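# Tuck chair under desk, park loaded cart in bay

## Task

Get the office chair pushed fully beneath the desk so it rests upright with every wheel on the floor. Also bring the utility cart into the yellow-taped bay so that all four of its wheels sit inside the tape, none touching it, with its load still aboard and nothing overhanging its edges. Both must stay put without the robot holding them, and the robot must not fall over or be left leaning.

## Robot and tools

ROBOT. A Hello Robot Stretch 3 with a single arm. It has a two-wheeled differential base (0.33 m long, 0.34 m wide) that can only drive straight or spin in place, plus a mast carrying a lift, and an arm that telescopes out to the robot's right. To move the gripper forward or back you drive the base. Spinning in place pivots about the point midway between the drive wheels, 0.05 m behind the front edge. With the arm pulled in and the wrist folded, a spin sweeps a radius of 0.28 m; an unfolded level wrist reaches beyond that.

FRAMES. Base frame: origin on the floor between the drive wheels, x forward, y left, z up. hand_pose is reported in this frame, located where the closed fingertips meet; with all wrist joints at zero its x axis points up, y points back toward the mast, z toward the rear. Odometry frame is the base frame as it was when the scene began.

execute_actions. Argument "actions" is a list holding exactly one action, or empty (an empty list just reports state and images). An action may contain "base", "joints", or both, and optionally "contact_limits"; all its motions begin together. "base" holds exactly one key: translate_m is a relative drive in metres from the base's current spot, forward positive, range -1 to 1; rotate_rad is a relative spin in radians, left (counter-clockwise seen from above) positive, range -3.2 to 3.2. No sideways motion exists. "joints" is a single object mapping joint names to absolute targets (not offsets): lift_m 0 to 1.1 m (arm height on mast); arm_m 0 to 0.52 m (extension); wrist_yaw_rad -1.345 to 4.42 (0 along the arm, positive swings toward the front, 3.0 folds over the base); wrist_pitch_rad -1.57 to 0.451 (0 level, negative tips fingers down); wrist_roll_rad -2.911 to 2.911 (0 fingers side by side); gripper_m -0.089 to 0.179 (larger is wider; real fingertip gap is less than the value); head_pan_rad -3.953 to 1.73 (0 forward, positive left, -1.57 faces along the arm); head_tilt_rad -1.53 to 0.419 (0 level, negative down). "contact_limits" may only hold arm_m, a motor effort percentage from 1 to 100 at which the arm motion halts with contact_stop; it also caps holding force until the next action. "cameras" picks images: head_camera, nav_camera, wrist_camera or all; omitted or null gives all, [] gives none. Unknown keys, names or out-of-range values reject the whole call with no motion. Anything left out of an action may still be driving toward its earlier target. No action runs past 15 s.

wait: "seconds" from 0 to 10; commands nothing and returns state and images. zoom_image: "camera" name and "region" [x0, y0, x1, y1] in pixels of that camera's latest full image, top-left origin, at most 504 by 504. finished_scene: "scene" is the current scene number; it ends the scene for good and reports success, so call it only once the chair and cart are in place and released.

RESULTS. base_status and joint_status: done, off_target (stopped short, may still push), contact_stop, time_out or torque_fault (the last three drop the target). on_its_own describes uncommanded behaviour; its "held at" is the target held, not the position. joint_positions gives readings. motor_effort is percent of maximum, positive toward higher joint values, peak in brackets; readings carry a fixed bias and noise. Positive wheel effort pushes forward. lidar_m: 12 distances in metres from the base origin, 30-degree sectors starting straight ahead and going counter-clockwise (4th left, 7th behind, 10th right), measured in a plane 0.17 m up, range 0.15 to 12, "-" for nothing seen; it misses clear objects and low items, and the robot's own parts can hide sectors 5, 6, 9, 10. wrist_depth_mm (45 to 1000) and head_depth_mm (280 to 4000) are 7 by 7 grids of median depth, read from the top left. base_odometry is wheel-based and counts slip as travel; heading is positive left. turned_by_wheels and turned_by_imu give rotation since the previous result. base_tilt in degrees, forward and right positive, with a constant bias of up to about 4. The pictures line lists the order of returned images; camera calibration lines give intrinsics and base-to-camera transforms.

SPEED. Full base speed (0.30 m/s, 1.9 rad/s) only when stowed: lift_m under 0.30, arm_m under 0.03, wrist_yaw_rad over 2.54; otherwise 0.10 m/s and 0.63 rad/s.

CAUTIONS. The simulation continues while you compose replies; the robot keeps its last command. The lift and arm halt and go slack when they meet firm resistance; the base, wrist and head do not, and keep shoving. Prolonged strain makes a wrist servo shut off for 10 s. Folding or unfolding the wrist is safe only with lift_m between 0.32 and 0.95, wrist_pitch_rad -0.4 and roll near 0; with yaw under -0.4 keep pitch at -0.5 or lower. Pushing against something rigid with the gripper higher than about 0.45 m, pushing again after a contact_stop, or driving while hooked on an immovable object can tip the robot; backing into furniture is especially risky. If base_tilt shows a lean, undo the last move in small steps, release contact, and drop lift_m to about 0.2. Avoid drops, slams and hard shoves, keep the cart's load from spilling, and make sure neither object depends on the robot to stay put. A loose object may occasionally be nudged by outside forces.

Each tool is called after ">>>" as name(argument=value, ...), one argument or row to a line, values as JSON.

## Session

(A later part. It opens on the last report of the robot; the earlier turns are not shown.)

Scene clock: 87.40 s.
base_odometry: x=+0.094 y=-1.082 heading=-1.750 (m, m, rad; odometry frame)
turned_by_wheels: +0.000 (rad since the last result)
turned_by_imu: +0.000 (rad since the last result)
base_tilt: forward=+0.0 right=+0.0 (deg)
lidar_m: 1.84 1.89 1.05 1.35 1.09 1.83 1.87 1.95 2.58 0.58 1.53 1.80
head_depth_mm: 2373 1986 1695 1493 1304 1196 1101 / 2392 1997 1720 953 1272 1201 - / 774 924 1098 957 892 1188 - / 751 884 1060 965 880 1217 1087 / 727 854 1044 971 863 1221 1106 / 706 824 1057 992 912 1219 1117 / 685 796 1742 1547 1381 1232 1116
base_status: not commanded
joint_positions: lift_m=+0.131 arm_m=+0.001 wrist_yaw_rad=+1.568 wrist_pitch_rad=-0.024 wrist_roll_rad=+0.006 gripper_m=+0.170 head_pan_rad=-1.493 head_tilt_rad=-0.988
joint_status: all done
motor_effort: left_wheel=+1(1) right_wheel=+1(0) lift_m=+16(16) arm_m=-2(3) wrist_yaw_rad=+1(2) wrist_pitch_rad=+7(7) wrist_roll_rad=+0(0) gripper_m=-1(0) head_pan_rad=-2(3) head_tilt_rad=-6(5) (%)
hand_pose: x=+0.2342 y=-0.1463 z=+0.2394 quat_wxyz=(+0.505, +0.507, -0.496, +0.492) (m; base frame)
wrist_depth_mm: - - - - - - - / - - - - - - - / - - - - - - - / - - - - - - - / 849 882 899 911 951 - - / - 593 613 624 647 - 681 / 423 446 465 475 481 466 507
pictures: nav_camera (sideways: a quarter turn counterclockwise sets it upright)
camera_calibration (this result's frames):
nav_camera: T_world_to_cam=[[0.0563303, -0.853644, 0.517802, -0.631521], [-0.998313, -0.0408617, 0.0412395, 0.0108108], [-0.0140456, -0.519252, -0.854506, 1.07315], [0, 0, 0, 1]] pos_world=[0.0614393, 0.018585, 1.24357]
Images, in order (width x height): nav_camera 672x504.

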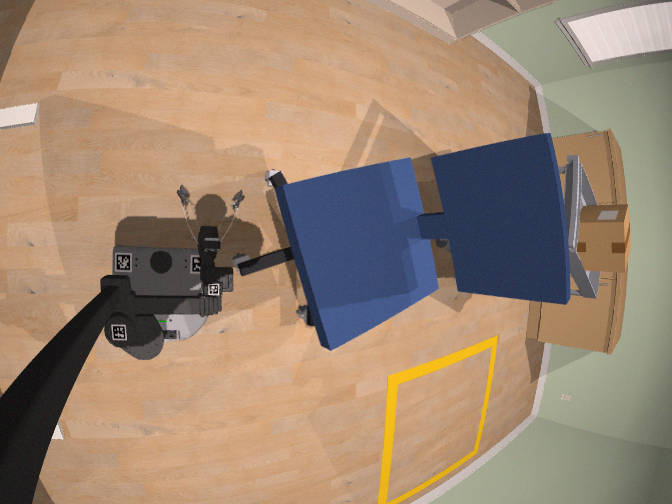

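>>> execute_actions(
  actions=[
    {"base":{"translate_m":-0.57},"joints":{"lift_m":0.33,"gripper_m":0.02,"wrist_pitch_rad":-0.4}},
  ],
  cameras=[],
)

>>> execute_actions(
  actions=[
    {"base":{"rotate_rad":1.65},"joints":{"lift_m":0.29,"wrist_yaw_rad":2.65}},
  ],
  cameras=[],
)

>>> execute_actions(
  actions=[
    {"base":{"translate_m":-1.0}},
  ],
  cameras=[],
)

>>> execute_actions(
  actions=[
    {"base":{"translate_m":-0.17},"joints":{"lift_m":0.34,"wrist_yaw_rad":1.57,"head_pan_rad":-0.9}},
  ],
  cameras=["nav_camera"],
)

>>> execute_actions(
  actions=[
    {"joints":{"arm_m":0.42,"wrist_pitch_rad":0,"gripper_m":0.17}},
  ],
  cameras=["nav_camera","wrist_camera"],
)

Scene clock: 102.03 s.
base_odometry: x=+0.196 y=-0.521 heading=-1.750 (m, m, rad; odometry frame)
turned_by_wheels: +0.000 (rad since the last result)
turned_by_imu: -0.001 (rad since the last result)
base_tilt: forward=-0.1 right=+0.0 (deg)
lidar_m: 2.41 1.40 1.39 0.85 1.36 1.38 1.30 1.37 1.81 1.84 1.51 0.85
head_depth_mm: 2400 1975 1700 1497 1323 1193 1101 / 2415 2005 1727 1500 1328 1207 - / 2430 2017 1725 1512 1340 1226 - / 2427 2025 1723 1523 1354 1216 1083 / 2476 2007 1742 1545 1360 1220 1102 / 1753 1927 1757 1532 1322 1229 1108 / 1668 1802 1739 1007 1325 1237 1118
base_status: done
joint_positions: lift_m=+0.329 arm_m=+0.001 wrist_yaw_rad=+1.568 wrist_pitch_rad=-0.416 wrist_roll_rad=+0.006 gripper_m=+0.020 head_pan_rad=-1.493 head_tilt_rad=-0.988
joint_status: all done
motor_effort: left_wheel=+0(7) right_wheel=+1(2) lift_m=+69(72) arm_m=-3(3) wrist_yaw_rad=+1(2) wrist_pitch_rad=+5(6) wrist_roll_rad=+0(0) gripper_m=+0(79) head_pan_rad=-3(3) head_tilt_rad=-5(6) (%)
hand_pose: x=+0.2033 y=-0.1463 z=+0.3423 quat_wxyz=(+0.592, +0.593, -0.388, +0.383) (m; base frame)
wrist_depth_mm: - - - - - 409 319 / - - - - - - 573 / - - - - - - - / 796 791 806 847 859 665 937 / 642 646 690 712 626 665 634 / 540 554 577 547 574 605 506 / 466 475 474 489 495 510 473
pictures: none
No camera images: the call's "cameras" was empty. Leave "cameras" out to get every camera's image.

Scene clock: 104.90 s.
base_odometry: x=+0.196 y=-0.521 heading=-0.100 (m, m, rad; odometry frame)
turned_by_wheels: +1.650 (rad since the last result)
turned_by_imu: +1.653 (rad since the last result)
base_tilt: forward=-0.1 right=+0.0 (deg)
lidar_m: 0.84 1.39 1.36 1.30 1.40 1.96 1.69 0.86 2.32 2.42 1.41 1.37
head_depth_mm: 2192 1980 1706 1488 1320 1192 1100 / 2201 1997 1719 1501 1340 1209 - / 2223 2019 1721 1516 1338 1228 - / 2247 2038 1730 1521 1352 1223 1112 / 2261 2060 1753 1535 1360 1217 1105 / 2276 2062 1769 1537 1369 1227 1111 / 2302 2080 1781 1546 1376 1235 1121
base_status: done
joint_positions: lift_m=+0.291 arm_m=+0.001 wrist_yaw_rad=+2.649 wrist_pitch_rad=-0.416 wrist_roll_rad=+0.006 gripper_m=+0.020 head_pan_rad=-1.494 head_tilt_rad=-0.988
joint_status: all done
motor_effort: left_wheel=-3(12) right_wheel=+2(7) lift_m=+16(62) arm_m=-3(3) wrist_yaw_rad=+0(0) wrist_pitch_rad=+5(5) wrist_roll_rad=+0(0) gripper_m=+0(1) head_pan_rad=-3(2) head_tilt_rad=-6(5) (%)
hand_pose: x=+0.0850 y=+0.0522 z=+0.3039 quat_wxyz=(+0.311, +0.708, -0.028, +0.633) (m; base frame)
wrist_depth_mm: - - - - - - - / - - - - - - - / 936 - - - - - - / 734 738 765 774 804 818 862 / 590 617 645 658 640 653 628 / 505 506 530 508 529 536 539 / - 454 442 454 452 466 471
pictures: none
No camera images: the call's "cameras" was empty. Leave "cameras" out to get every camera's image.

Scene clock: 109.83 s.
base_odometry: x=-0.799 y=-0.422 heading=-0.100 (m, m, rad; odometry frame)
turned_by_wheels: +0.000 (rad since the last result)
turned_by_imu: +0.001 (rad since the last result)
base_tilt: forward=-0.1 right=+0.0 (deg)
lidar_m: 1.83 1.86 1.40 1.37 1.43 2.01 1.79 0.70 0.68 2.08 0.67 2.16
head_depth_mm: 2085 1984 1711 1492 1324 1196 1102 / 2085 1988 1705 1504 1338 1201 - / 2138 2016 1742 1516 1345 1226 - / 2243 2034 1697 1456 1281 1226 1111 / 624 506 1046 957 923 1219 1106 / 2294 2075 1120 978 909 1196 1116 / 2316 2095 1779 983 899 1233 1120
base_status: done
joint_positions: lift_m=+0.291 arm_m=+0.001 wrist_yaw_rad=+2.649 wrist_pitch_rad=-0.417 wrist_roll_rad=+0.006 gripper_m=+0.020 head_pan_rad=-1.494 head_tilt_rad=-0.988
joint_status: not commanded
motor_effort: left_wheel=-2(15) right_wheel=+2(4) lift_m=+17(17) arm_m=-3(3) wrist_yaw_rad=-1(0) wrist_pitch_rad=+5(5) wrist_roll_rad=+0(0) gripper_m=+0(1) head_pan_rad=-3(3) head_tilt_rad=-5(6) (%)
hand_pose: x=+0.0849 y=+0.0522 z=+0.3038 quat_wxyz=(+0.311, +0.708, -0.027, +0.633) (m; base frame)
wrist_depth_mm: - - - - - - - / - - - - - - - / 934 - - - - - - / 728 742 766 808 831 840 864 / 607 611 638 661 651 643 674 / 496 502 519 504 543 544 554 / - 451 444 448 455 462 474
pictures: none
No camera images: the call's "cameras" was empty. Leave "cameras" out to get every camera's image.

Scene clock: 112.83 s.
base_odometry: x=-0.969 y=-0.405 heading=-0.100 (m, m, rad; odometry frame)
turned_by_wheels: +0.000 (rad since the last result)
turned_by_imu: +0.000 (rad since the last result)
base_tilt: forward=-0.2 right=+0.0 (deg)
lidar_m: 2.01 1.86 1.40 1.37 1.44 2.01 1.62 0.62 0.59 2.08 0.77 2.30
head_depth_mm: 851 1945 1715 1492 1326 1199 1102 / 582 569 871 1449 1338 1202 - / 2412 1926 1051 941 1296 1220 - / 2447 2044 1106 979 1350 1228 1098 / 2480 2051 1111 1008 1309 1219 1109 / 2507 2064 1139 1039 1366 1226 1112 / 2501 2078 1765 1520 1369 1232 1117
base_status: done
joint_positions: lift_m=+0.339 arm_m=+0.001 wrist_yaw_rad=+1.572 wrist_pitch_rad=-0.417 wrist_roll_rad=+0.006 gripper_m=+0.020 head_pan_rad=-0.907 head_tilt_rad=-0.988
joint_status: all done
motor_effort: left_wheel=-3(15) right_wheel=+2(5) lift_m=+69(72) arm_m=-3(3) wrist_yaw_rad=-1(1) wrist_pitch_rad=+5(5) wrist_roll_rad=+0(0) gripper_m=+0(1) head_pan_rad=+3(32) head_tilt_rad=-6(6) (%)
hand_pose: x=+0.2031 y=-0.1456 z=+0.3521 quat_wxyz=(+0.592, +0.594, -0.387, +0.384) (m; base frame)
wrist_depth_mm: - - - - - 372 279 / - - - - - - 305 / - - - - - - - / 807 825 841 863 895 894 670 / 652 682 699 725 592 557 538 / 546 562 581 563 604 602 506 / 475 480 483 508 505 514 435
pictures: nav_camera (sideways: a quarter turn counterclockwise sets it upright)
camera_calibration (this result's frames):
nav_camera: T_world_to_cam=[[0.519672, -0.679621, 0.517741, -0.634268], [-0.808616, -0.586889, 0.0412421, 0.00965023], [0.275828, -0.440086, -0.854543, 1.07143], [0, 0, 0, 1]] pos_world=[0.0418835, 0.0461248, 1.24357]
Images, in order (width x height): nav_camera 672x504.

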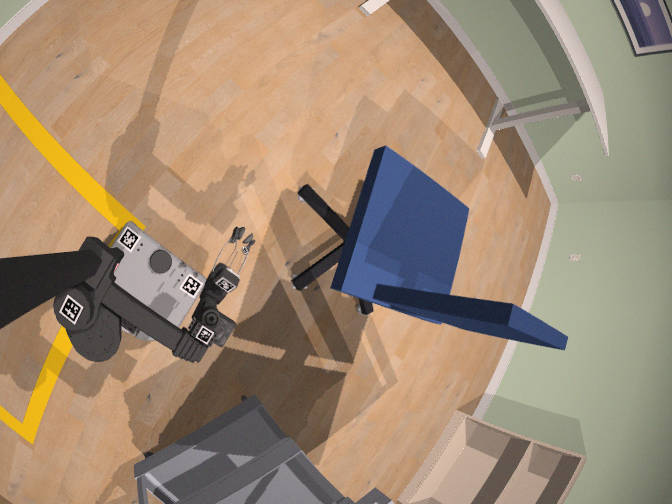

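Scene clock: 117.10 s.
base_odometry: x=-0.969 y=-0.405 heading=-0.100 (m, m, rad; odometry frame)
turned_by_wheels: +0.000 (rad since the last result)
turned_by_imu: -0.002 (rad since the last result)
base_tilt: forward=+0.1 right=+0.1 (deg)
lidar_m: 2.01 1.85 1.41 1.37 1.43 2.02 1.62 0.62 0.59 2.07 0.81 2.30
head_depth_mm: 641 774 1666 1520 1309 1189 1100 / 757 849 1045 1459 1333 1202 1110 / 951 1196 1092 1174 1305 1210 1126 / 2432 2032 1101 1019 1348 1215 1101 / 2474 2049 1114 998 1312 1218 1109 / 2474 2067 1146 1467 1364 1228 1110 / 2478 2078 1784 1555 1368 1230 1119
base_status: not commanded
joint_positions: lift_m=+0.339 arm_m=+0.420 wrist_yaw_rad=+1.572 wrist_pitch_rad=-0.026 wrist_roll_rad=+0.006 gripper_m=+0.170 head_pan_rad=-0.907 head_tilt_rad=-0.988
joint_status: all done
motor_effort: left_wheel=-2(18) right_wheel=+3(21) lift_m=+69(69) arm_m=+5(11) wrist_yaw_rad=-2(29) wrist_pitch_rad=+8(8) wrist_roll_rad=+0(0) gripper_m=+0(83) head_pan_rad=+3(3) head_tilt_rad=-6(5) (%)
hand_pose: x=+0.2342 y=-0.5643 z=+0.4472 quat_wxyz=(+0.505, +0.508, -0.494, +0.492) (m; base frame)
wrist_depth_mm: - - - - - - - / - - - - - - - / - - - - - - - / - 382 300 260 284 307 - / - - 312 235 195 168 - / - - - 746 201 - - / 707 760 763 619 674 775 844
pictures: nav_camera (sideways: a quarter turn counterclockwise sets it upright), wrist_camera
camera_calibration (this result's frames):
nav_camera: T_world_to_cam=[[0.519672, -0.679621, 0.517741, -0.634268], [-0.808616, -0.586889, 0.0412421, 0.00965023], [0.275828, -0.440086, -0.854543, 1.07143], [0, 0, 0, 1]] pos_world=[0.0418835, 0.0461248, 1.24357]
wrist_camera: T_world_to_cam=[[-0.0336847, -0.998854, 0.0339886, -0.580627], [-0.183454, -0.0272506, -0.982651, 0.506318], [0.982451, -0.0393356, -0.182326, -0.0073059], [0, 0, 0, 1]] pos_world=[0.0805056, -0.566452, 0.515937]
Images, in order (width x height): nav_camera 672x504, wrist_camera 644x364.

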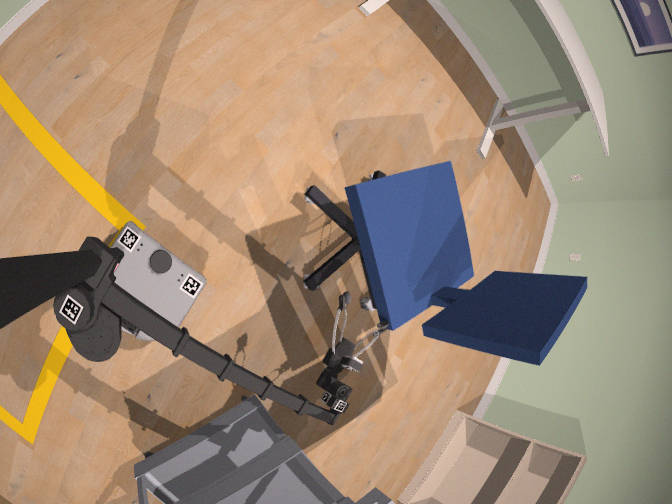

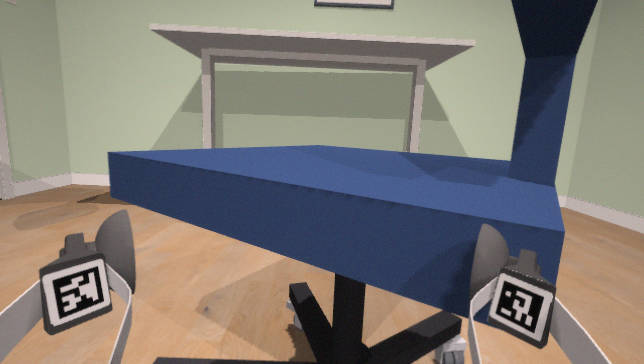

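>>> execute_actions(
  actions=[
    {"joints":{"arm_m":0.21,"gripper_m":0}},
  ],
  cameras=[],
)

>>> execute_actions(
  actions=[
    {"base":{"translate_m":0.55}},
  ],
  cameras=["nav_camera","wrist_camera"],
)

Scene clock: 128.17 s.
base_odometry: x=-0.969 y=-0.405 heading=-0.100 (m, m, rad; odometry frame)
turned_by_wheels: +0.000 (rad since the last result)
turned_by_imu: -0.001 (rad since the last result)
base_tilt: forward=-0.2 right=-0.1 (deg)
lidar_m: 2.00 1.86 1.41 1.37 1.44 2.02 1.62 0.62 0.59 2.08 0.81 2.30
head_depth_mm: 641 773 1670 1496 1350 1178 1102 / 757 853 1043 1448 1352 1203 1104 / 955 1196 1093 1319 1303 1215 1128 / 2438 2025 1103 1015 1350 1217 1101 / 2468 2060 1112 1000 1316 1218 1105 / 2480 2062 1149 1461 1367 1227 1115 / 2486 2075 1769 1545 1371 1233 1116
base_status: not commanded
joint_positions: lift_m=+0.339 arm_m=+0.210 wrist_yaw_rad=+1.571 wrist_pitch_rad=-0.026 wrist_roll_rad=+0.006 gripper_m=+0.000 head_pan_rad=-0.907 head_tilt_rad=-0.988
joint_status: all done
motor_effort: left_wheel=-2(2) right_wheel=+2(3) lift_m=+69(69) arm_m=-3(3) wrist_yaw_rad=+0(3) wrist_pitch_rad=+8(7) wrist_roll_rad=+0(0) gripper_m=-3(80) head_pan_rad=+3(4) head_tilt_rad=-5(5) (%)
hand_pose: x=+0.2342 y=-0.3554 z=+0.4472 quat_wxyz=(+0.505, +0.508, -0.495, +0.492) (m; base frame)
wrist_depth_mm: - - - - - - - / - - - - - - - / - - - - - - - / - - - 388 330 313 342 / - - - - 331 274 240 / 956 - - - - 949 - / 737 776 763 769 759 650 836
pictures: none
No camera images: the call's "cameras" was empty. Leave "cameras" out to get every camera's image.

Scene clock: 134.70 s.
base_odometry: x=-0.421 y=-0.460 heading=-0.100 (m, m, rad; odometry frame)
turned_by_wheels: +0.000 (rad since the last result)
turned_by_imu: -0.008 (rad since the last result)
base_tilt: forward=-0.2 right=+0.0 (deg)
lidar_m: 1.46 1.84 1.40 1.35 1.42 1.98 1.27 0.95 2.37 0.64 2.50 1.84
head_depth_mm: 2258 1975 1079 943 861 1182 1101 / 2356 1995 1722 953 878 1172 1107 / 2406 2018 1730 1508 1298 1213 1129 / 2419 2048 1739 1524 1355 1216 1104 / 2389 2046 1752 1535 1361 1223 1111 / 2239 1989 1759 1535 1371 1228 1109 / 2008 2088 1782 1551 1370 1231 1122
base_status: done
joint_positions: lift_m=+0.339 arm_m=+0.210 wrist_yaw_rad=+1.640 wrist_pitch_rad=-0.026 wrist_roll_rad=+0.006 gripper_m=+0.000 head_pan_rad=-0.907 head_tilt_rad=-0.989
joint_status: not commanded
on_its_own: wrist_yaw_rad is held at +1.641, not at your +1.570, by its stall guard, which is not easing now
motor_effort: left_wheel=-5(13) right_wheel=+5(21) lift_m=+68(69) arm_m=+6(6) wrist_yaw_rad=+0(41) wrist_pitch_rad=+7(9) wrist_roll_rad=+0(0) gripper_m=-4(8) head_pan_rad=+3(2) head_tilt_rad=-6(5) (%)
hand_pose: x=+0.2336 y=-0.3369 z=+0.4472 quat_wxyz=(+0.488, +0.525, -0.477, +0.509) (m; base frame)
wrist_depth_mm: - - - - - - - / - - - - - - - / - - - - - - - / - - - - - - - / - - - - 168 146 154 / 965 - - - 137 102 100 / 745 776 779 778 136 89 73
pictures: nav_camera (sideways: a quarter turn counterclockwise sets it upright), wrist_camera
camera_calibration (this result's frames):
nav_camera: T_world_to_cam=[[0.519897, -0.679888, 0.517165, -0.633519], [-0.80859, -0.586923, 0.0412666, 0.00961826], [0.27548, -0.439629, -0.85489, 1.07189], [0, 0, 0, 1]] pos_world=[0.0418586, 0.0461563, 1.24358]
wrist_camera: T_world_to_cam=[[0.0343292, -0.998836, 0.0338789, -0.369301], [-0.181239, -0.0395588, -0.982643, 0.507753], [0.98284, 0.0275932, -0.182386, 0.0247287], [0, 0, 0, 1]] pos_world=[0.0803983, -0.349467, 0.515962]
Images, in order (width x height): nav_camera 672x504, wrist_camera 644x364.

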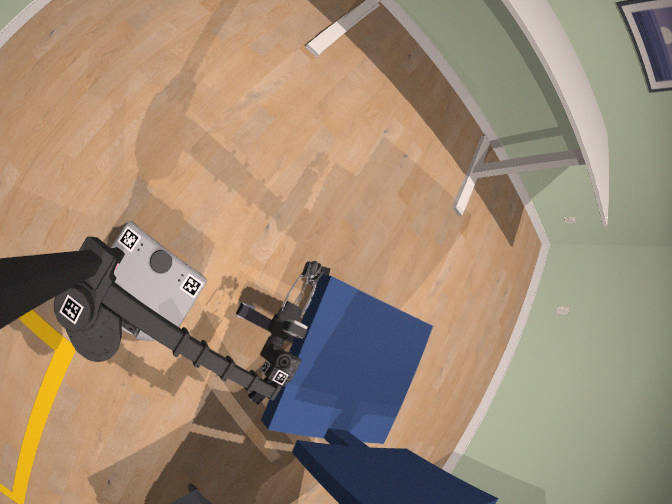

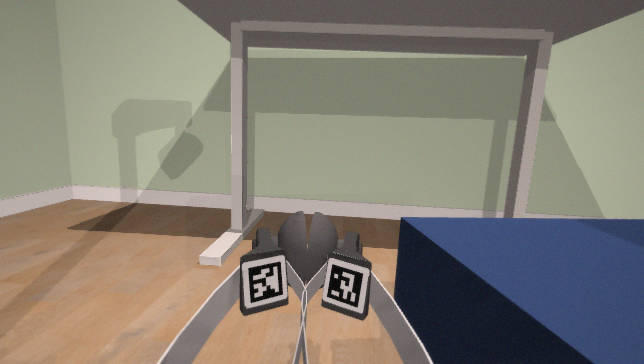

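>>> execute_actions(
  actions=[
    {"base":{"translate_m":-0.52},"joints":{"arm_m":0.14,"wrist_yaw_rad":2.2}},
  ],
  cameras=[],
)

>>> execute_actions(
  actions=[
    {"joints":{"arm_m":0.5}},
  ],
  cameras=[],
)

>>> execute_actions(
  actions=[
    {"joints":{"wrist_yaw_rad":1.57,"gripper_m":0.17}},
  ],
  cameras=["wrist_camera"],
)

>>> execute_actions(
  actions=[
    {"base":{"translate_m":0.6}},
  ],
  cameras=["nav_camera","wrist_camera"],
)

Scene clock: 147.03 s.
base_odometry: x=-0.939 y=-0.408 heading=-0.100 (m, m, rad; odometry frame)
turned_by_wheels: +0.000 (rad since the last result)
turned_by_imu: +0.000 (rad since the last result)
base_tilt: forward=+0.0 right=+0.0 (deg)
lidar_m: 1.98 1.86 1.41 1.37 1.43 2.01 1.65 0.64 0.61 2.08 0.84 2.28
head_depth_mm: 2178 1957 1711 1498 1330 1148 1111 / 621 788 1136 1484 1337 1236 1112 / 2366 625 785 1008 1322 1220 1127 / 2435 2014 1100 1019 1346 1230 1101 / 2464 2051 1111 1458 1334 1219 1106 / 2507 2068 1119 1483 1365 1226 1111 / 2460 2072 1770 1543 1366 1232 1116
base_status: done
joint_positions: lift_m=+0.339 arm_m=+0.140 wrist_yaw_rad=+2.199 wrist_pitch_rad=-0.026 wrist_roll_rad=+0.006 gripper_m=+0.000 head_pan_rad=-0.907 head_tilt_rad=-0.989
joint_status: all done
motor_effort: left_wheel=-1(10) right_wheel=+2(2) lift_m=+68(68) arm_m=-3(5) wrist_yaw_rad=+1(2) wrist_pitch_rad=+8(8) wrist_roll_rad=+0(0) gripper_m=-3(2) head_pan_rad=+3(3) head_tilt_rad=-5(5) (%)
hand_pose: x=+0.1854 y=-0.1352 z=+0.4472 quat_wxyz=(+0.329, +0.636, -0.314, +0.624) (m; base frame)
wrist_depth_mm: - - - - - - - / - - - - - - - / - - - - - - - / - - - - - - - / - - - - - - - / 938 - - - - - - / 724 760 788 794 803 819 841
pictures: none
No camera images: the call's "cameras" was empty. Leave "cameras" out to get every camera's image.

Scene clock: 150.90 s.
base_odometry: x=-0.939 y=-0.408 heading=-0.100 (m, m, rad; odometry frame)
turned_by_wheels: +0.000 (rad since the last result)
turned_by_imu: -0.001 (rad since the last result)
base_tilt: forward=-0.1 right=+0.0 (deg)
lidar_m: 1.98 1.86 1.41 1.37 1.43 2.01 1.65 0.64 0.61 2.08 0.84 2.28
head_depth_mm: 2182 1937 1699 1500 1332 1191 1104 / 620 788 1137 1494 1344 1203 1107 / 2363 625 787 1009 1325 1204 1125 / 2449 2038 1106 1019 1349 1215 1104 / 2460 2047 1115 1451 1334 1223 1107 / 2483 2065 1121 1487 1365 1225 1117 / 2458 2068 1780 1539 1370 1233 1118
base_status: not commanded
joint_positions: lift_m=+0.339 arm_m=+0.500 wrist_yaw_rad=+2.199 wrist_pitch_rad=-0.026 wrist_roll_rad=+0.006 gripper_m=+0.000 head_pan_rad=-0.907 head_tilt_rad=-0.989
joint_status: all done
motor_effort: left_wheel=+0(1) right_wheel=+2(2) lift_m=+68(68) arm_m=+4(6) wrist_yaw_rad=+0(0) wrist_pitch_rad=+7(8) wrist_roll_rad=+0(0) gripper_m=-3(3) head_pan_rad=+3(3) head_tilt_rad=-5(5) (%)
hand_pose: x=+0.1854 y=-0.4945 z=+0.4472 quat_wxyz=(+0.329, +0.636, -0.313, +0.624) (m; base frame)
wrist_depth_mm: - - - - 257 224 - / - - - - - - - / - - - - - - - / - - - - 283 310 339 / - - - - 248 221 200 / 949 - - - - 235 203 / 736 756 794 771 828 766 410
pictures: none
No camera images: the call's "cameras" was empty. Leave "cameras" out to get every camera's image.

Scene clock: 153.10 s.
base_odometry: x=-0.939 y=-0.408 heading=-0.100 (m, m, rad; odometry frame)
turned_by_wheels: +0.000 (rad since the last result)
turned_by_imu: -0.001 (rad since the last result)
base_tilt: forward=-0.1 right=+0.0 (deg)
lidar_m: 1.98 1.86 1.41 1.37 1.43 2.00 1.65 0.64 0.61 2.08 0.84 2.28
head_depth_mm: 2171 1940 1704 1484 1327 1193 1101 / 621 789 1132 1484 1330 1206 1108 / 2370 625 787 1008 1325 1202 1124 / 2457 2025 1100 1020 1346 1215 1106 / 2453 2042 1111 1456 1334 1220 1108 / 2483 2070 1120 1487 1362 1223 1110 / 2467 2076 1774 1543 1368 1225 1119
base_status: not commanded
joint_positions: lift_m=+0.339 arm_m=+0.500 wrist_yaw_rad=+1.572 wrist_pitch_rad=-0.026 wrist_roll_rad=+0.006 gripper_m=+0.170 head_pan_rad=-0.907 head_tilt_rad=-0.989
joint_status: all done
motor_effort: left_wheel=-2(2) right_wheel=+2(2) lift_m=+68(68) arm_m=+4(4) wrist_yaw_rad=-1(5) wrist_pitch_rad=+7(7) wrist_roll_rad=+0(0) gripper_m=+0(82) head_pan_rad=+3(2) head_tilt_rad=-5(5) (%)
hand_pose: x=+0.2342 y=-0.6445 z=+0.4472 quat_wxyz=(+0.505, +0.508, -0.494, +0.492) (m; base frame)
wrist_depth_mm: - - - 233 240 255 270 / - - - - 248 - - / - - - 590 255 - - / - 228 242 254 263 306 - / - 231 239 254 270 289 312 / - - - 911 - - - / 711 746 760 586 711 768 827
pictures: wrist_camera
camera_calibration (this result's frames):
wrist_camera: T_world_to_cam=[[-0.0342382, -0.998839, 0.0338745, -0.66054], [-0.183401, -0.0270394, -0.982666, 0.504312], [0.982442, -0.0398573, -0.182262, -0.0108162], [0, 0, 0, 1]] pos_world=[0.0805019, -0.646568, 0.515975]
Images, in order (width x height): wrist_camera 644x364.

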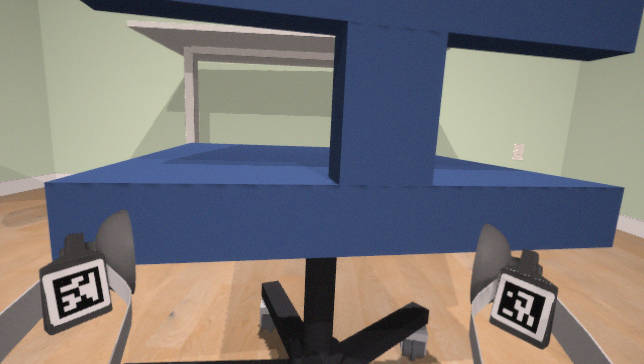

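Scene clock: 160.20 s.
base_odometry: x=-0.342 y=-0.468 heading=-0.101 (m, m, rad; odometry frame)
turned_by_wheels: -0.001 (rad since the last result)
turned_by_imu: -0.016 (rad since the last result)
base_tilt: forward=-0.1 right=+0.0 (deg)
lidar_m: 1.39 1.87 1.40 1.36 1.41 1.96 1.33 1.02 2.40 2.13 0.82 1.78
head_depth_mm: 595 725 1082 1470 1330 1197 1103 / 2336 586 760 1423 1295 1204 1110 / 2421 1246 1052 970 1344 1204 1126 / 2428 2021 1102 1021 1327 1217 1102 / 2364 2050 1113 1477 1357 1221 1104 / 2175 1965 1729 1536 1364 1228 1117 / 1967 2070 1772 1548 1376 1235 1115
base_status: done
joint_positions: lift_m=+0.339 arm_m=+0.500 wrist_yaw_rad=+1.549 wrist_pitch_rad=-0.028 wrist_roll_rad=+0.006 gripper_m=+0.170 head_pan_rad=-0.907 head_tilt_rad=-0.989
joint_status: not commanded
on_its_own: wrist_yaw_rad is at rest, and its effort (+15) is outside its rest range (-12 to +12)
motor_effort: left_wheel=-11(33) right_wheel=+10(33) lift_m=+68(68) arm_m=+3(4) wrist_yaw_rad=+15(37) wrist_pitch_rad=+8(8) wrist_roll_rad=+0(0) gripper_m=-4(5) head_pan_rad=+2(3) head_tilt_rad=-6(5) (%)
hand_pose: x=+0.2340 y=-0.6504 z=+0.4466 quat_wxyz=(+0.511, +0.503, -0.500, +0.486) (m; base frame)
wrist_depth_mm: - - - - 153 - - / - - - - 157 - - / - - - 567 161 - - / 252 222 237 183 165 251 - / 172 172 171 170 170 171 169 / - 176 176 175 175 - 175 / 707 759 762 592 721 761 736
pictures: nav_camera (sideways: a quarter turn counterclockwise sets it upright), wrist_camera
camera_calibration (this result's frames):
nav_camera: T_world_to_cam=[[0.519903, -0.679883, 0.517165, -0.633519], [-0.808585, -0.586931, 0.0412666, 0.00961822], [0.275484, -0.439626, -0.85489, 1.07189], [0, 0, 0, 1]] pos_world=[0.0418582, 0.0461566, 1.24358]
wrist_camera: T_world_to_cam=[[-0.0566892, -0.997814, 0.0339524, -0.660506], [-0.186137, -0.0228481, -0.982258, 0.506758], [0.980887, -0.0620032, -0.184435, -0.0240944], [0, 0, 0, 1]] pos_world=[0.0805166, -0.648978, 0.515749]
Images, in order (width x height): nav_camera 672x504, wrist_camera 644x364.

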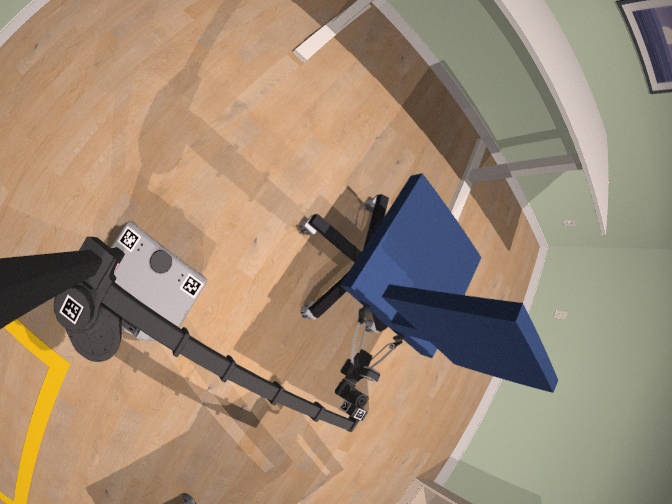

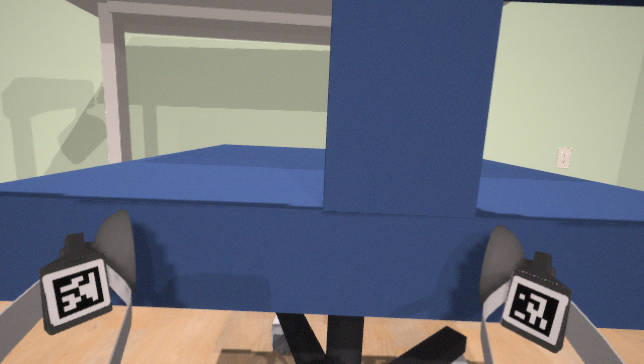

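>>> execute_actions(
  actions=[
    {"base":{"rotate_rad":0.13},"joints":{"arm_m":0.52}},
  ],
  cameras=[],
)

>>> execute_actions(
  actions=[
    {"base":{"translate_m":0.5}},
  ],
)

Scene clock: 165.47 s.
base_odometry: x=-0.342 y=-0.468 heading=+0.029 (m, m, rad; odometry frame)
turned_by_wheels: +0.130 (rad since the last result)
turned_by_imu: +0.083 (rad since the last result)
base_tilt: forward=-0.1 right=+0.0 (deg)
lidar_m: 1.39 1.74 1.38 1.36 1.45 2.16 1.21 1.01 2.12 2.39 0.88 1.79
head_depth_mm: 628 795 1127 1465 1322 1194 1101 / 583 670 861 1452 1311 1204 1106 / 2414 670 826 1008 1336 1204 1127 / 2375 2031 1104 1359 1353 1215 1098 / 2264 1947 1135 1524 1356 1224 1109 / 1999 2060 1725 1544 1366 1223 1109 / 1899 2023 1777 1547 1371 1231 1115
base_status: done
joint_positions: lift_m=+0.339 arm_m=+0.520 wrist_yaw_rad=+1.568 wrist_pitch_rad=-0.026 wrist_roll_rad=+0.006 gripper_m=+0.170 head_pan_rad=-0.907 head_tilt_rad=-0.989
joint_status: all done
motor_effort: left_wheel=-3(41) right_wheel=+2(32) lift_m=+68(68) arm_m=+4(6) wrist_yaw_rad=+1(28) wrist_pitch_rad=+8(8) wrist_roll_rad=+0(0) gripper_m=+0(5) head_pan_rad=+3(2) head_tilt_rad=-5(5) (%)
hand_pose: x=+0.2342 y=-0.6653 z=+0.4472 quat_wxyz=(+0.506, +0.507, -0.495, +0.491) (m; base frame)
wrist_depth_mm: - - - - 173 172 - / - - - - 178 - - / - - - - 183 - - / - 226 239 250 188 250 334 / - 212 207 199 192 186 182 / - 908 920 207 199 - 185 / 697 756 788 709 772 776 781
pictures: none
No camera images: the call's "cameras" was empty. Leave "cameras" out to get every camera's image.

Scene clock: 171.57 s.
base_odometry: x=+0.158 y=-0.454 heading=+0.029 (m, m, rad; odometry frame)
turned_by_wheels: -0.001 (rad since the last result)
turned_by_imu: -0.014 (rad since the last result)
base_tilt: forward=-0.1 right=+0.0 (deg)
lidar_m: 0.90 1.47 1.32 1.29 1.40 2.06 1.59 1.46 2.32 2.44 0.91 1.40
head_depth_mm: 618 757 1009 1461 1328 1194 1104 / 592 670 849 1364 1318 1202 1106 / 2034 1249 1053 1391 1342 1214 1130 / 1825 1968 1122 1497 1350 1210 1105 / 704 1908 1645 1527 1355 1220 1113 / 667 1746 1766 1540 1368 1225 1115 / 656 1570 1703 1549 1378 1215 1118
base_status: done
joint_positions: lift_m=+0.339 arm_m=+0.520 wrist_yaw_rad=+1.462 wrist_pitch_rad=-0.026 wrist_roll_rad=+0.006 gripper_m=+0.170 head_pan_rad=-0.907 head_tilt_rad=-0.989
joint_status: not commanded
on_its_own: wrist_yaw_rad is held at +1.479, not at your +1.570, by its stall guard, which is not easing now; wrist_yaw_rad is at rest, and its effort (+13) is outside its rest range (-12 to +12)
motor_effort: left_wheel=-12(32) right_wheel=+10(32) lift_m=+68(68) arm_m=+3(4) wrist_yaw_rad=+13(22) wrist_pitch_rad=+7(7) wrist_roll_rad=+0(0) gripper_m=-4(4) head_pan_rad=+3(3) head_tilt_rad=-5(6) (%)
hand_pose: x=+0.2326 y=-0.6925 z=+0.4471 quat_wxyz=(+0.531, +0.480, -0.521, +0.464) (m; base frame)
wrist_depth_mm: - - - - 159 154 - / - - - - 162 159 - / - - - - 167 163 - / - 226 239 258 171 166 331 / 495 195 189 182 176 170 167 / 826 538 195 187 180 - 168 / 725 763 766 709 754 685 172
pictures: head_camera (sideways: a quarter turn clockwise sets it upright), nav_camera (sideways: a quarter turn counterclockwise sets it upright), wrist_camera
camera_calibration (this result's frames):
head_camera: T_world_to_cam=[[-0.467476, 0.685063, -0.558708, 0.753158], [0.803673, 0.592599, 0.0541796, -0.0651747], [0.368206, -0.423691, -0.827593, 1.02851], [0, 0, 0, 1]] pos_world=[0.0257578, -0.0415677, 1.27551]
nav_camera: T_world_to_cam=[[0.519903, -0.679883, 0.517165, -0.633519], [-0.808585, -0.586931, 0.0412666, 0.00961822], [0.275484, -0.439626, -0.85489, 1.07189], [0, 0, 0, 1]] pos_world=[0.0418582, 0.0461566, 1.24358]
wrist_camera: T_world_to_cam=[[-0.143083, -0.989128, 0.0339473, -0.676538], [-0.185614, -0.00687327, -0.982599, 0.517095], [0.97215, -0.146894, -0.182612, -0.0828252], [0, 0, 0, 1]] pos_world=[0.0796975, -0.677795, 0.515938]
Images, in order (width x height): head_camera 896x504, nav_camera 672x504, wrist_camera 644x364.

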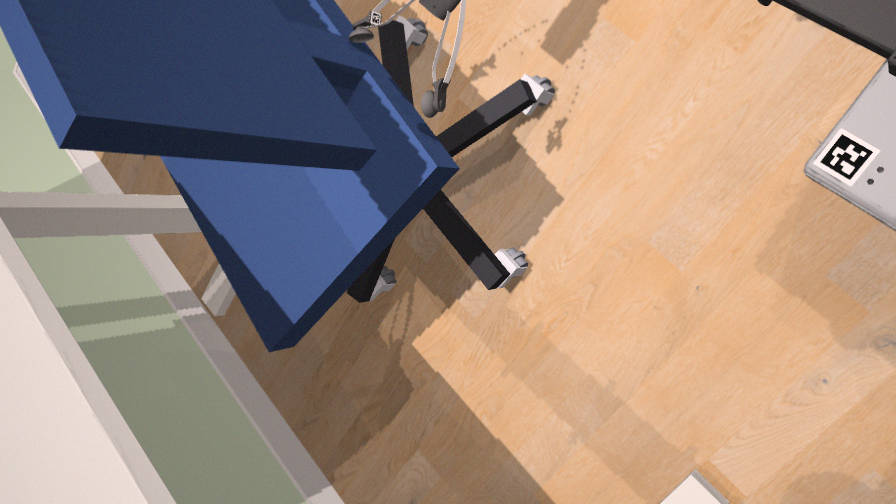

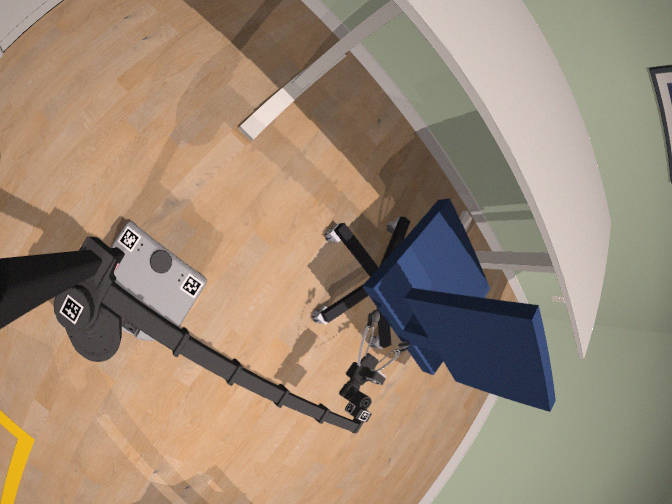

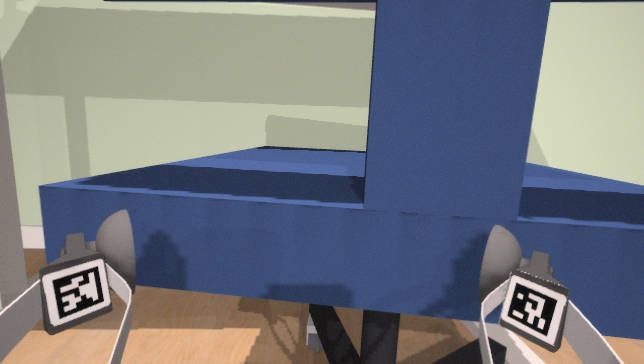

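>>> execute_actions(
  actions=[
    {"base":{"translate_m":-0.03},"joints":{"lift_m":0.13,"arm_m":0.25,"wrist_yaw_rad":0.5}},
  ],
  cameras=[],
)

>>> execute_actions(
  actions=[
    {"base":{"translate_m":0.38}},
  ],
  cameras=["wrist_camera"],
)

>>> execute_actions(
  actions=[
    {"joints":{"arm_m":0.45}},
  ],
  cameras=["wrist_camera"],
)

Scene clock: 181.00 s.
base_odometry: x=+0.128 y=-0.455 heading=+0.029 (m, m, rad; odometry frame)
turned_by_wheels: +0.000 (rad since the last result)
turned_by_imu: -0.001 (rad since the last result)
base_tilt: forward=-0.1 right=+0.0 (deg)
lidar_m: 0.92 1.50 1.32 1.29 1.41 2.06 1.57 1.43 2.30 2.43 0.93 1.43
head_depth_mm: 656 815 1110 1473 1347 1175 1088 / 611 718 913 1449 1324 1200 1114 / 1494 732 1026 1422 1350 1212 1128 / 1803 1552 1121 1471 1352 1212 1102 / 1734 1925 1202 1525 1359 1219 1109 / 694 1794 1760 1538 1366 1230 1110 / 655 1616 1732 1552 1373 1233 1116
base_status: done
joint_positions: lift_m=+0.131 arm_m=+0.250 wrist_yaw_rad=+0.501 wrist_pitch_rad=-0.025 wrist_roll_rad=+0.006 gripper_m=+0.170 head_pan_rad=-0.907 head_tilt_rad=-0.989
joint_status: all done
motor_effort: left_wheel=-1(17) right_wheel=+1(7) lift_m=+16(62) arm_m=-3(3) wrist_yaw_rad=+0(14) wrist_pitch_rad=+8(8) wrist_roll_rad=+0(0) gripper_m=+0(3) head_pan_rad=+3(3) head_tilt_rad=-5(5) (%)
hand_pose: x=+0.1012 y=-0.6195 z=+0.2390 quat_wxyz=(+0.685, +0.184, -0.685, +0.166) (m; base frame)
wrist_depth_mm: 385 358 349 417 - - - / - 536 755 - - - - / - - - - - - - / - - - - - - - / 622 506 572 831 956 - - / - 491 557 608 638 - 681 / 432 444 314 469 478 469 507
pictures: none
No camera images: the call's "cameras" was empty. Leave "cameras" out to get every camera's image.

Scene clock: 185.93 s.
base_odometry: x=+0.508 y=-0.444 heading=+0.029 (m, m, rad; odometry frame)
turned_by_wheels: +0.000 (rad since the last result)
turned_by_imu: -0.003 (rad since the last result)
base_tilt: forward=-0.1 right=+0.0 (deg)
lidar_m: 0.55 1.10 1.29 1.26 1.37 2.00 1.84 1.79 2.51 0.80 1.29 1.05
head_depth_mm: 615 552 1084 960 1329 1181 1088 / 622 517 1063 1357 1277 1199 1117 / 628 521 464 1480 1349 1206 1126 / 634 524 448 1471 1354 1217 1105 / 640 530 452 403 1362 1220 1091 / 648 534 455 397 1308 1224 1098 / 656 539 459 399 360 1179 1113
base_status: done
joint_positions: lift_m=+0.131 arm_m=+0.250 wrist_yaw_rad=+0.501 wrist_pitch_rad=-0.025 wrist_roll_rad=+0.006 gripper_m=+0.170 head_pan_rad=-0.907 head_tilt_rad=-0.989
joint_status: not commanded
motor_effort: left_wheel=+0(6) right_wheel=+1(5) lift_m=+17(16) arm_m=-3(3) wrist_yaw_rad=-1(1) wrist_pitch_rad=+8(7) wrist_roll_rad=+0(0) gripper_m=-1(1) head_pan_rad=+4(3) head_tilt_rad=-5(4) (%)
hand_pose: x=+0.1012 y=-0.6195 z=+0.2390 quat_wxyz=(+0.685, +0.184, -0.685, +0.166) (m; base frame)
wrist_depth_mm: 728 806 341 282 258 277 297 / 732 907 - 806 323 - - / 751 923 - - 323 - - / 752 916 - - - - - / 732 864 881 814 806 - - / - 456 429 387 343 - 642 / 419 448 459 308 321 447 463
pictures: wrist_camera
camera_calibration (this result's frames):
wrist_camera: T_world_to_cam=[[-0.893136, -0.448507, 0.0338984, -0.205225], [-0.111207, 0.14717, -0.98284, 0.376707], [0.435822, -0.88158, -0.18132, -0.383502], [0, 0, 0, 1]] pos_world=[0.0257375, -0.485572, 0.307663]
Images, in order (width x height): wrist_camera 644x364.

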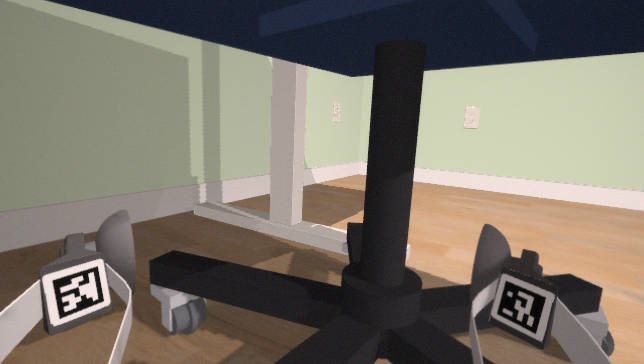

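Scene clock: 188.63 s.
base_odometry: x=+0.508 y=-0.444 heading=+0.029 (m, m, rad; odometry frame)
turned_by_wheels: +0.000 (rad since the last result)
turned_by_imu: -0.001 (rad since the last result)
base_tilt: forward=+0.0 right=+0.0 (deg)
lidar_m: 0.55 1.09 1.29 1.26 1.37 2.01 1.85 1.80 2.50 0.80 1.29 1.04
head_depth_mm: 616 551 1079 962 1305 1196 1084 / 620 516 1064 1362 1281 1202 1111 / 627 520 464 1481 1342 1209 1124 / 635 525 448 1467 1348 1215 1095 / 640 529 452 403 1354 1216 1092 / 648 534 456 397 1303 1225 1095 / 654 538 459 399 360 1181 1120
base_status: not commanded
joint_positions: lift_m=+0.131 arm_m=+0.450 wrist_yaw_rad=+0.500 wrist_pitch_rad=-0.025 wrist_roll_rad=+0.006 gripper_m=+0.170 head_pan_rad=-0.907 head_tilt_rad=-0.989
joint_status: all done
motor_effort: left_wheel=+0(0) right_wheel=+1(1) lift_m=+17(16) arm_m=+4(5) wrist_yaw_rad=+1(1) wrist_pitch_rad=+7(7) wrist_roll_rad=+0(0) gripper_m=+0(0) head_pan_rad=+3(2) head_tilt_rad=-5(5) (%)
hand_pose: x=+0.1011 y=-0.8190 z=+0.2391 quat_wxyz=(+0.685, +0.184, -0.685, +0.166) (m; base frame)
wrist_depth_mm: 716 844 290 136 322 - - / 717 886 645 141 - - - / 734 914 669 145 - - - / 756 921 686 152 - - - / 748 823 699 157 970 - - / - 588 530 163 625 - 676 / 276 445 416 171 477 467 507
pictures: wrist_camera
camera_calibration (this result's frames):
wrist_camera: T_world_to_cam=[[-0.893369, -0.448045, 0.0338861, -0.294378], [-0.110968, 0.146925, -0.982903, 0.405927], [0.435406, -0.881856, -0.180977, -0.559543], [0, 0, 0, 1]] pos_world=[0.0256854, -0.684971, 0.307698]
Images, in order (width x height): wrist_camera 644x364.

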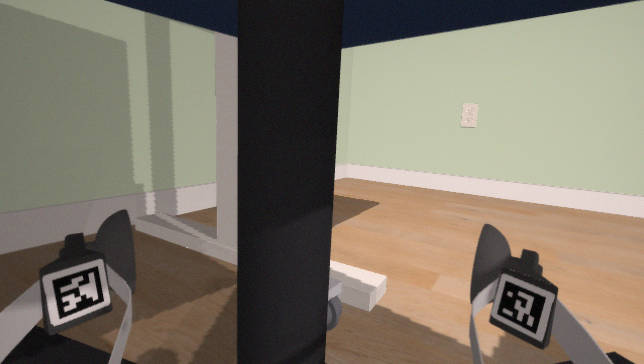

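>>> execute_actions(
  actions=[
    {"base":{"translate_m":0.015},"joints":{"arm_m":0.47,"gripper_m":-0.02}},
  ],
  cameras=[],
)

>>> execute_actions(
  actions=[
    {"joints":{"arm_m":0.23}},
  ],
  cameras=[],
)

>>> execute_actions(
  actions=[
    {"joints":{"gripper_m":0.17}},
  ],
  cameras=[],
)

>>> execute_actions(
  actions=[
    {"joints":{"arm_m":0.08}},
  ],
  cameras=[],
)

>>> execute_actions(
  actions=[
    {"base":{"translate_m":-0.46},"joints":{"wrist_yaw_rad":1.5}},
  ],
  cameras=[],
)

>>> execute_actions(
  actions=[
    {"joints":{"arm_m":0.44,"lift_m":0.34}},
  ],
  cameras=["wrist_camera","nav_camera"],
)

Scene clock: 199.50 s.
base_odometry: x=+0.523 y=-0.443 heading=+0.029 (m, m, rad; odometry frame)
turned_by_wheels: +0.000 (rad since the last result)
turned_by_imu: -0.001 (rad since the last result)
base_tilt: forward=-0.1 right=+0.0 (deg)
lidar_m: 0.53 1.08 1.28 1.26 1.37 2.01 1.84 1.81 2.51 0.80 1.28 1.03
head_depth_mm: 616 527 1077 961 1308 1200 1081 / 622 517 1028 1348 1291 1200 1112 / 627 520 454 1486 1343 1208 1128 / 633 525 447 421 1349 1213 1102 / 641 530 452 395 1343 1222 1094 / 648 534 456 397 370 1225 1097 / 655 539 459 399 354 1164 1113
base_status: done
joint_positions: lift_m=+0.131 arm_m=+0.470 wrist_yaw_rad=+0.505 wrist_pitch_rad=-0.024 wrist_roll_rad=+0.006 gripper_m=-0.019 head_pan_rad=-0.907 head_tilt_rad=-0.989
joint_status: all done
motor_effort: left_wheel=+9(17) right_wheel=-8(15) lift_m=+17(17) arm_m=+0(4) wrist_yaw_rad=-5(16) wrist_pitch_rad=+7(7) wrist_roll_rad=+0(0) gripper_m=-29(100) head_pan_rad=+3(3) head_tilt_rad=-5(5) (%)
hand_pose: x=+0.1022 y=-0.8387 z=+0.2392 quat_wxyz=(+0.685, +0.186, -0.684, +0.167) (m; base frame)
wrist_depth_mm: 707 851 317 104 317 - - / 714 858 626 106 - - - / 708 883 640 110 - - - / 745 908 682 113 - - - / 709 839 680 117 - - - / 566 594 126 120 653 654 680 / 449 453 435 123 471 490 502
pictures: none
No camera images: the call's "cameras" was empty. Leave "cameras" out to get every camera's image.

Scene clock: 202.50 s.
base_odometry: x=+0.523 y=-0.443 heading=+0.029 (m, m, rad; odometry frame)
turned_by_wheels: +0.000 (rad since the last result)
turned_by_imu: -0.001 (rad since the last result)
base_tilt: forward=-0.1 right=+0.0 (deg)
lidar_m: 0.53 1.08 1.28 1.27 1.37 2.00 1.85 1.81 2.51 0.56 1.28 1.03
head_depth_mm: 615 527 1078 945 841 780 1092 / 621 517 1026 953 846 1177 1112 / 627 521 454 955 1280 1174 1125 / 634 525 448 421 1352 1218 1105 / 641 529 452 395 1338 1214 1091 / 647 535 455 398 370 1222 1093 / 654 539 459 400 354 1163 1117
base_status: not commanded
joint_positions: lift_m=+0.131 arm_m=+0.231 wrist_yaw_rad=+0.506 wrist_pitch_rad=-0.027 wrist_roll_rad=+0.006 gripper_m=-0.003 head_pan_rad=-0.907 head_tilt_rad=-0.989
joint_status: all done
on_its_own: gripper_m is held at -0.004, not at your -0.020, by its stall guard, which is still easing
motor_effort: left_wheel=+8(25) right_wheel=-8(24) lift_m=+18(18) arm_m=-5(14) wrist_yaw_rad=-4(22) wrist_pitch_rad=+7(8) wrist_roll_rad=+0(0) gripper_m=-7(33) head_pan_rad=+4(3) head_tilt_rad=-5(6) (%)
hand_pose: x=+0.1024 y=-0.5990 z=+0.2386 quat_wxyz=(+0.685, +0.187, -0.684, +0.167) (m; base frame)
wrist_depth_mm: 715 862 321 105 316 - - / 724 893 - 108 - - - / 730 928 - 111 - - - / 739 928 - 114 - - - / 742 836 802 117 - - - / 569 596 126 120 657 641 655 / 300 450 437 124 475 484 500
pictures: none
No camera images: the call's "cameras" was empty. Leave "cameras" out to get every camera's image.

Scene clock: 204.70 s.
base_odometry: x=+0.523 y=-0.443 heading=+0.029 (m, m, rad; odometry frame)
turned_by_wheels: +0.000 (rad since the last result)
turned_by_imu: -0.001 (rad since the last result)
base_tilt: forward=+0.0 right=+0.0 (deg)
lidar_m: 0.53 1.08 1.28 1.26 1.37 2.00 1.84 1.81 2.51 0.56 1.29 1.03
head_depth_mm: 617 527 1082 946 844 782 1087 / 622 516 1029 955 849 1180 1110 / 626 520 454 958 1281 1170 1125 / 634 525 449 422 1353 1221 1100 / 640 530 451 395 1338 1217 1098 / 647 534 456 397 369 1225 1101 / 655 539 459 400 354 1164 1121
base_status: not commanded
joint_positions: lift_m=+0.131 arm_m=+0.230 wrist_yaw_rad=+0.502 wrist_pitch_rad=-0.026 wrist_roll_rad=+0.006 gripper_m=+0.170 head_pan_rad=-0.907 head_tilt_rad=-0.989
joint_status: all done
motor_effort: left_wheel=+0(8) right_wheel=+1(8) lift_m=+18(18) arm_m=+1(5) wrist_yaw_rad=-2(4) wrist_pitch_rad=+7(8) wrist_roll_rad=+0(0) gripper_m=-1(84) head_pan_rad=+3(3) head_tilt_rad=-5(5) (%)
hand_pose: x=+0.1014 y=-0.5991 z=+0.2387 quat_wxyz=(+0.685, +0.185, -0.684, +0.166) (m; base frame)
wrist_depth_mm: 716 877 318 106 316 - - / 751 890 - 108 - - - / 730 903 - 112 - - - / 743 911 - 114 - - - / 715 842 810 118 946 - - / - 581 568 122 642 - 668 / 277 458 439 126 477 470 498
pictures: none
No camera images: the call's "cameras" was empty. Leave "cameras" out to get every camera's image.

Scene clock: 207.07 s.
base_odometry: x=+0.523 y=-0.443 heading=+0.029 (m, m, rad; odometry frame)
turned_by_wheels: +0.000 (rad since the last result)
turned_by_imu: -0.001 (rad since the last result)
base_tilt: forward=-0.1 right=+0.0 (deg)
lidar_m: 0.53 1.08 1.28 1.26 1.36 2.00 1.85 1.81 2.51 0.56 1.28 1.03
head_depth_mm: 615 527 1079 950 842 781 1075 / 620 516 1028 951 849 1159 1108 / 628 520 454 956 1279 1171 1129 / 636 526 449 422 1352 1210 1102 / 641 529 453 395 1333 1222 1091 / 646 534 456 397 370 1216 1102 / 653 538 459 399 354 1164 1118
base_status: not commanded
joint_positions: lift_m=+0.131 arm_m=+0.080 wrist_yaw_rad=+0.501 wrist_pitch_rad=-0.025 wrist_roll_rad=+0.006 gripper_m=+0.170 head_pan_rad=-0.907 head_tilt_rad=-0.989
joint_status: all done
motor_effort: left_wheel=+0(1) right_wheel=+1(1) lift_m=+18(18) arm_m=-3(1) wrist_yaw_rad=-2(2) wrist_pitch_rad=+7(8) wrist_roll_rad=+0(0) gripper_m=-1(0) head_pan_rad=+3(3) head_tilt_rad=-5(5) (%)
hand_pose: x=+0.1012 y=-0.4495 z=+0.2389 quat_wxyz=(+0.685, +0.184, -0.685, +0.166) (m; base frame)
wrist_depth_mm: 730 804 345 266 231 247 291 / 729 894 - - 240 - - / 746 921 - - 248 - - / 758 936 - - 256 - - / 731 845 881 911 259 - - / - 407 577 610 273 - 684 / 426 435 361 304 268 308 334
pictures: none
No camera images: the call's "cameras" was empty. Leave "cameras" out to get every camera's image.

Scene clock: 212.80 s.
base_odometry: x=+0.063 y=-0.457 heading=+0.029 (m, m, rad; odometry frame)
turned_by_wheels: +0.000 (rad since the last result)
turned_by_imu: +0.000 (rad since the last result)
base_tilt: forward=-0.1 right=+0.1 (deg)
lidar_m: 0.99 1.57 1.33 1.30 1.41 2.07 1.52 1.37 2.27 2.43 0.77 0.79
head_depth_mm: 634 1845 1669 1488 1325 1195 1083 / 600 698 879 1443 1338 1215 1099 / 585 637 785 1025 1346 1216 1123 / 1383 585 706 950 1327 1219 1100 / 1781 541 643 802 1330 1222 1106 / 1635 520 670 1034 1344 1224 1113 / 701 1689 1744 1550 1368 1235 1118
base_status: done
joint_positions: lift_m=+0.131 arm_m=+0.080 wrist_yaw_rad=+1.499 wrist_pitch_rad=-0.025 wrist_roll_rad=+0.006 gripper_m=+0.170 head_pan_rad=-0.907 head_tilt_rad=-0.989
joint_status: all done
motor_effort: left_wheel=-1(6) right_wheel=+1(1) lift_m=+18(18) arm_m=-3(3) wrist_yaw_rad=+0(0) wrist_pitch_rad=+8(7) wrist_roll_rad=+0(0) gripper_m=-1(0) head_pan_rad=+2(3) head_tilt_rad=-5(5) (%)
hand_pose: x=+0.2335 y=-0.2437 z=+0.2389 quat_wxyz=(+0.523, +0.490, -0.513, +0.473) (m; base frame)
wrist_depth_mm: - - - - 316 303 293 / - - - - 605 459 441 / - - - - - - - / - - - - - - - / 845 875 855 931 716 556 939 / - 589 594 583 584 - 455 / 427 452 466 471 480 337 465
pictures: none
No camera images: the call's "cameras" was empty. Leave "cameras" out to get every camera's image.

Scene clock: 216.67 s.
base_odometry: x=+0.063 y=-0.457 heading=+0.029 (m, m, rad; odometry frame)
turned_by_wheels: +0.000 (rad since the last result)
turned_by_imu: -0.001 (rad since the last result)
base_tilt: forward=-0.1 right=+0.0 (deg)
lidar_m: 0.99 1.57 1.33 1.29 1.41 2.06 1.51 1.37 2.27 2.43 0.77 0.79
head_depth_mm: 632 1848 1689 1524 1328 1194 1098 / 600 699 879 1448 1340 1201 1108 / 583 635 784 1020 1337 1209 1127 / 1379 584 707 952 1328 1217 1104 / 1776 541 644 803 1332 1223 1107 / 1642 521 668 1039 1344 1224 1105 / 698 1700 1748 1554 1375 1236 1113
base_status: not commanded
joint_positions: lift_m=+0.339 arm_m=+0.440 wrist_yaw_rad=+1.499 wrist_pitch_rad=-0.025 wrist_roll_rad=+0.006 gripper_m=+0.170 head_pan_rad=-0.907 head_tilt_rad=-0.989
joint_status: all done
motor_effort: left_wheel=+0(0) right_wheel=+1(1) lift_m=+69(71) arm_m=+5(3) wrist_yaw_rad=+0(1) wrist_pitch_rad=+7(7) wrist_roll_rad=+0(0) gripper_m=+0(1) head_pan_rad=+3(3) head_tilt_rad=-4(5) (%)
hand_pose: x=+0.2335 y=-0.6030 z=+0.4474 quat_wxyz=(+0.522, +0.490, -0.513, +0.474) (m; base frame)
wrist_depth_mm: 282 228 221 - - 877 - / - 236 233 - - - - / - 243 240 - - - - / 272 252 236 262 282 976 - / 286 256 238 221 205 197 - / - - 937 501 215 - - / 712 767 759 784 736 796 852
pictures: nav_camera (sideways: a quarter turn counterclockwise sets it upright), wrist_camera
camera_calibration (this result's frames):
nav_camera: T_world_to_cam=[[0.519913, -0.679876, 0.517165, -0.633519], [-0.808577, -0.586942, 0.0412666, 0.00961817], [0.27549, -0.439623, -0.85489, 1.07189], [0, 0, 0, 1]] pos_world=[0.0418575, 0.0461571, 1.24358]
wrist_camera: T_world_to_cam=[[-0.106444, -0.993741, 0.0338949, -0.599166], [-0.183847, -0.0138309, -0.982858, 0.513704], [0.977174, -0.110851, -0.181224, -0.0505454], [0, 0, 0, 1]] pos_world=[0.0800565, -0.593914, 0.516046]
Images, in order (width x height): nav_camera 672x504, wrist_camera 644x364.

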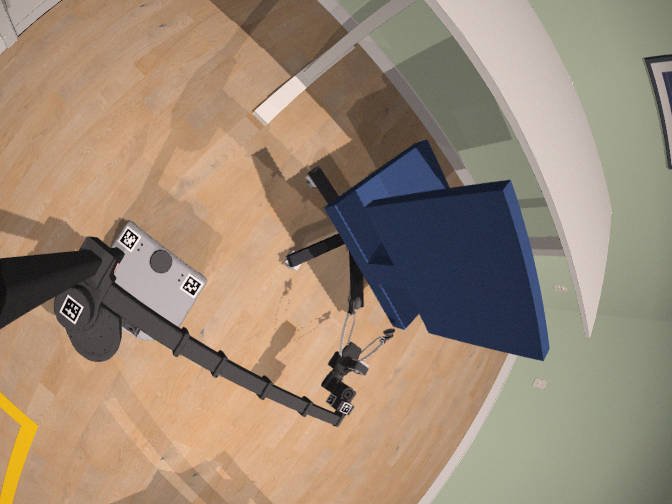

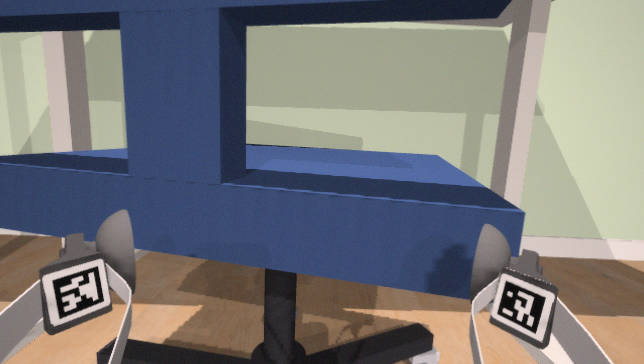

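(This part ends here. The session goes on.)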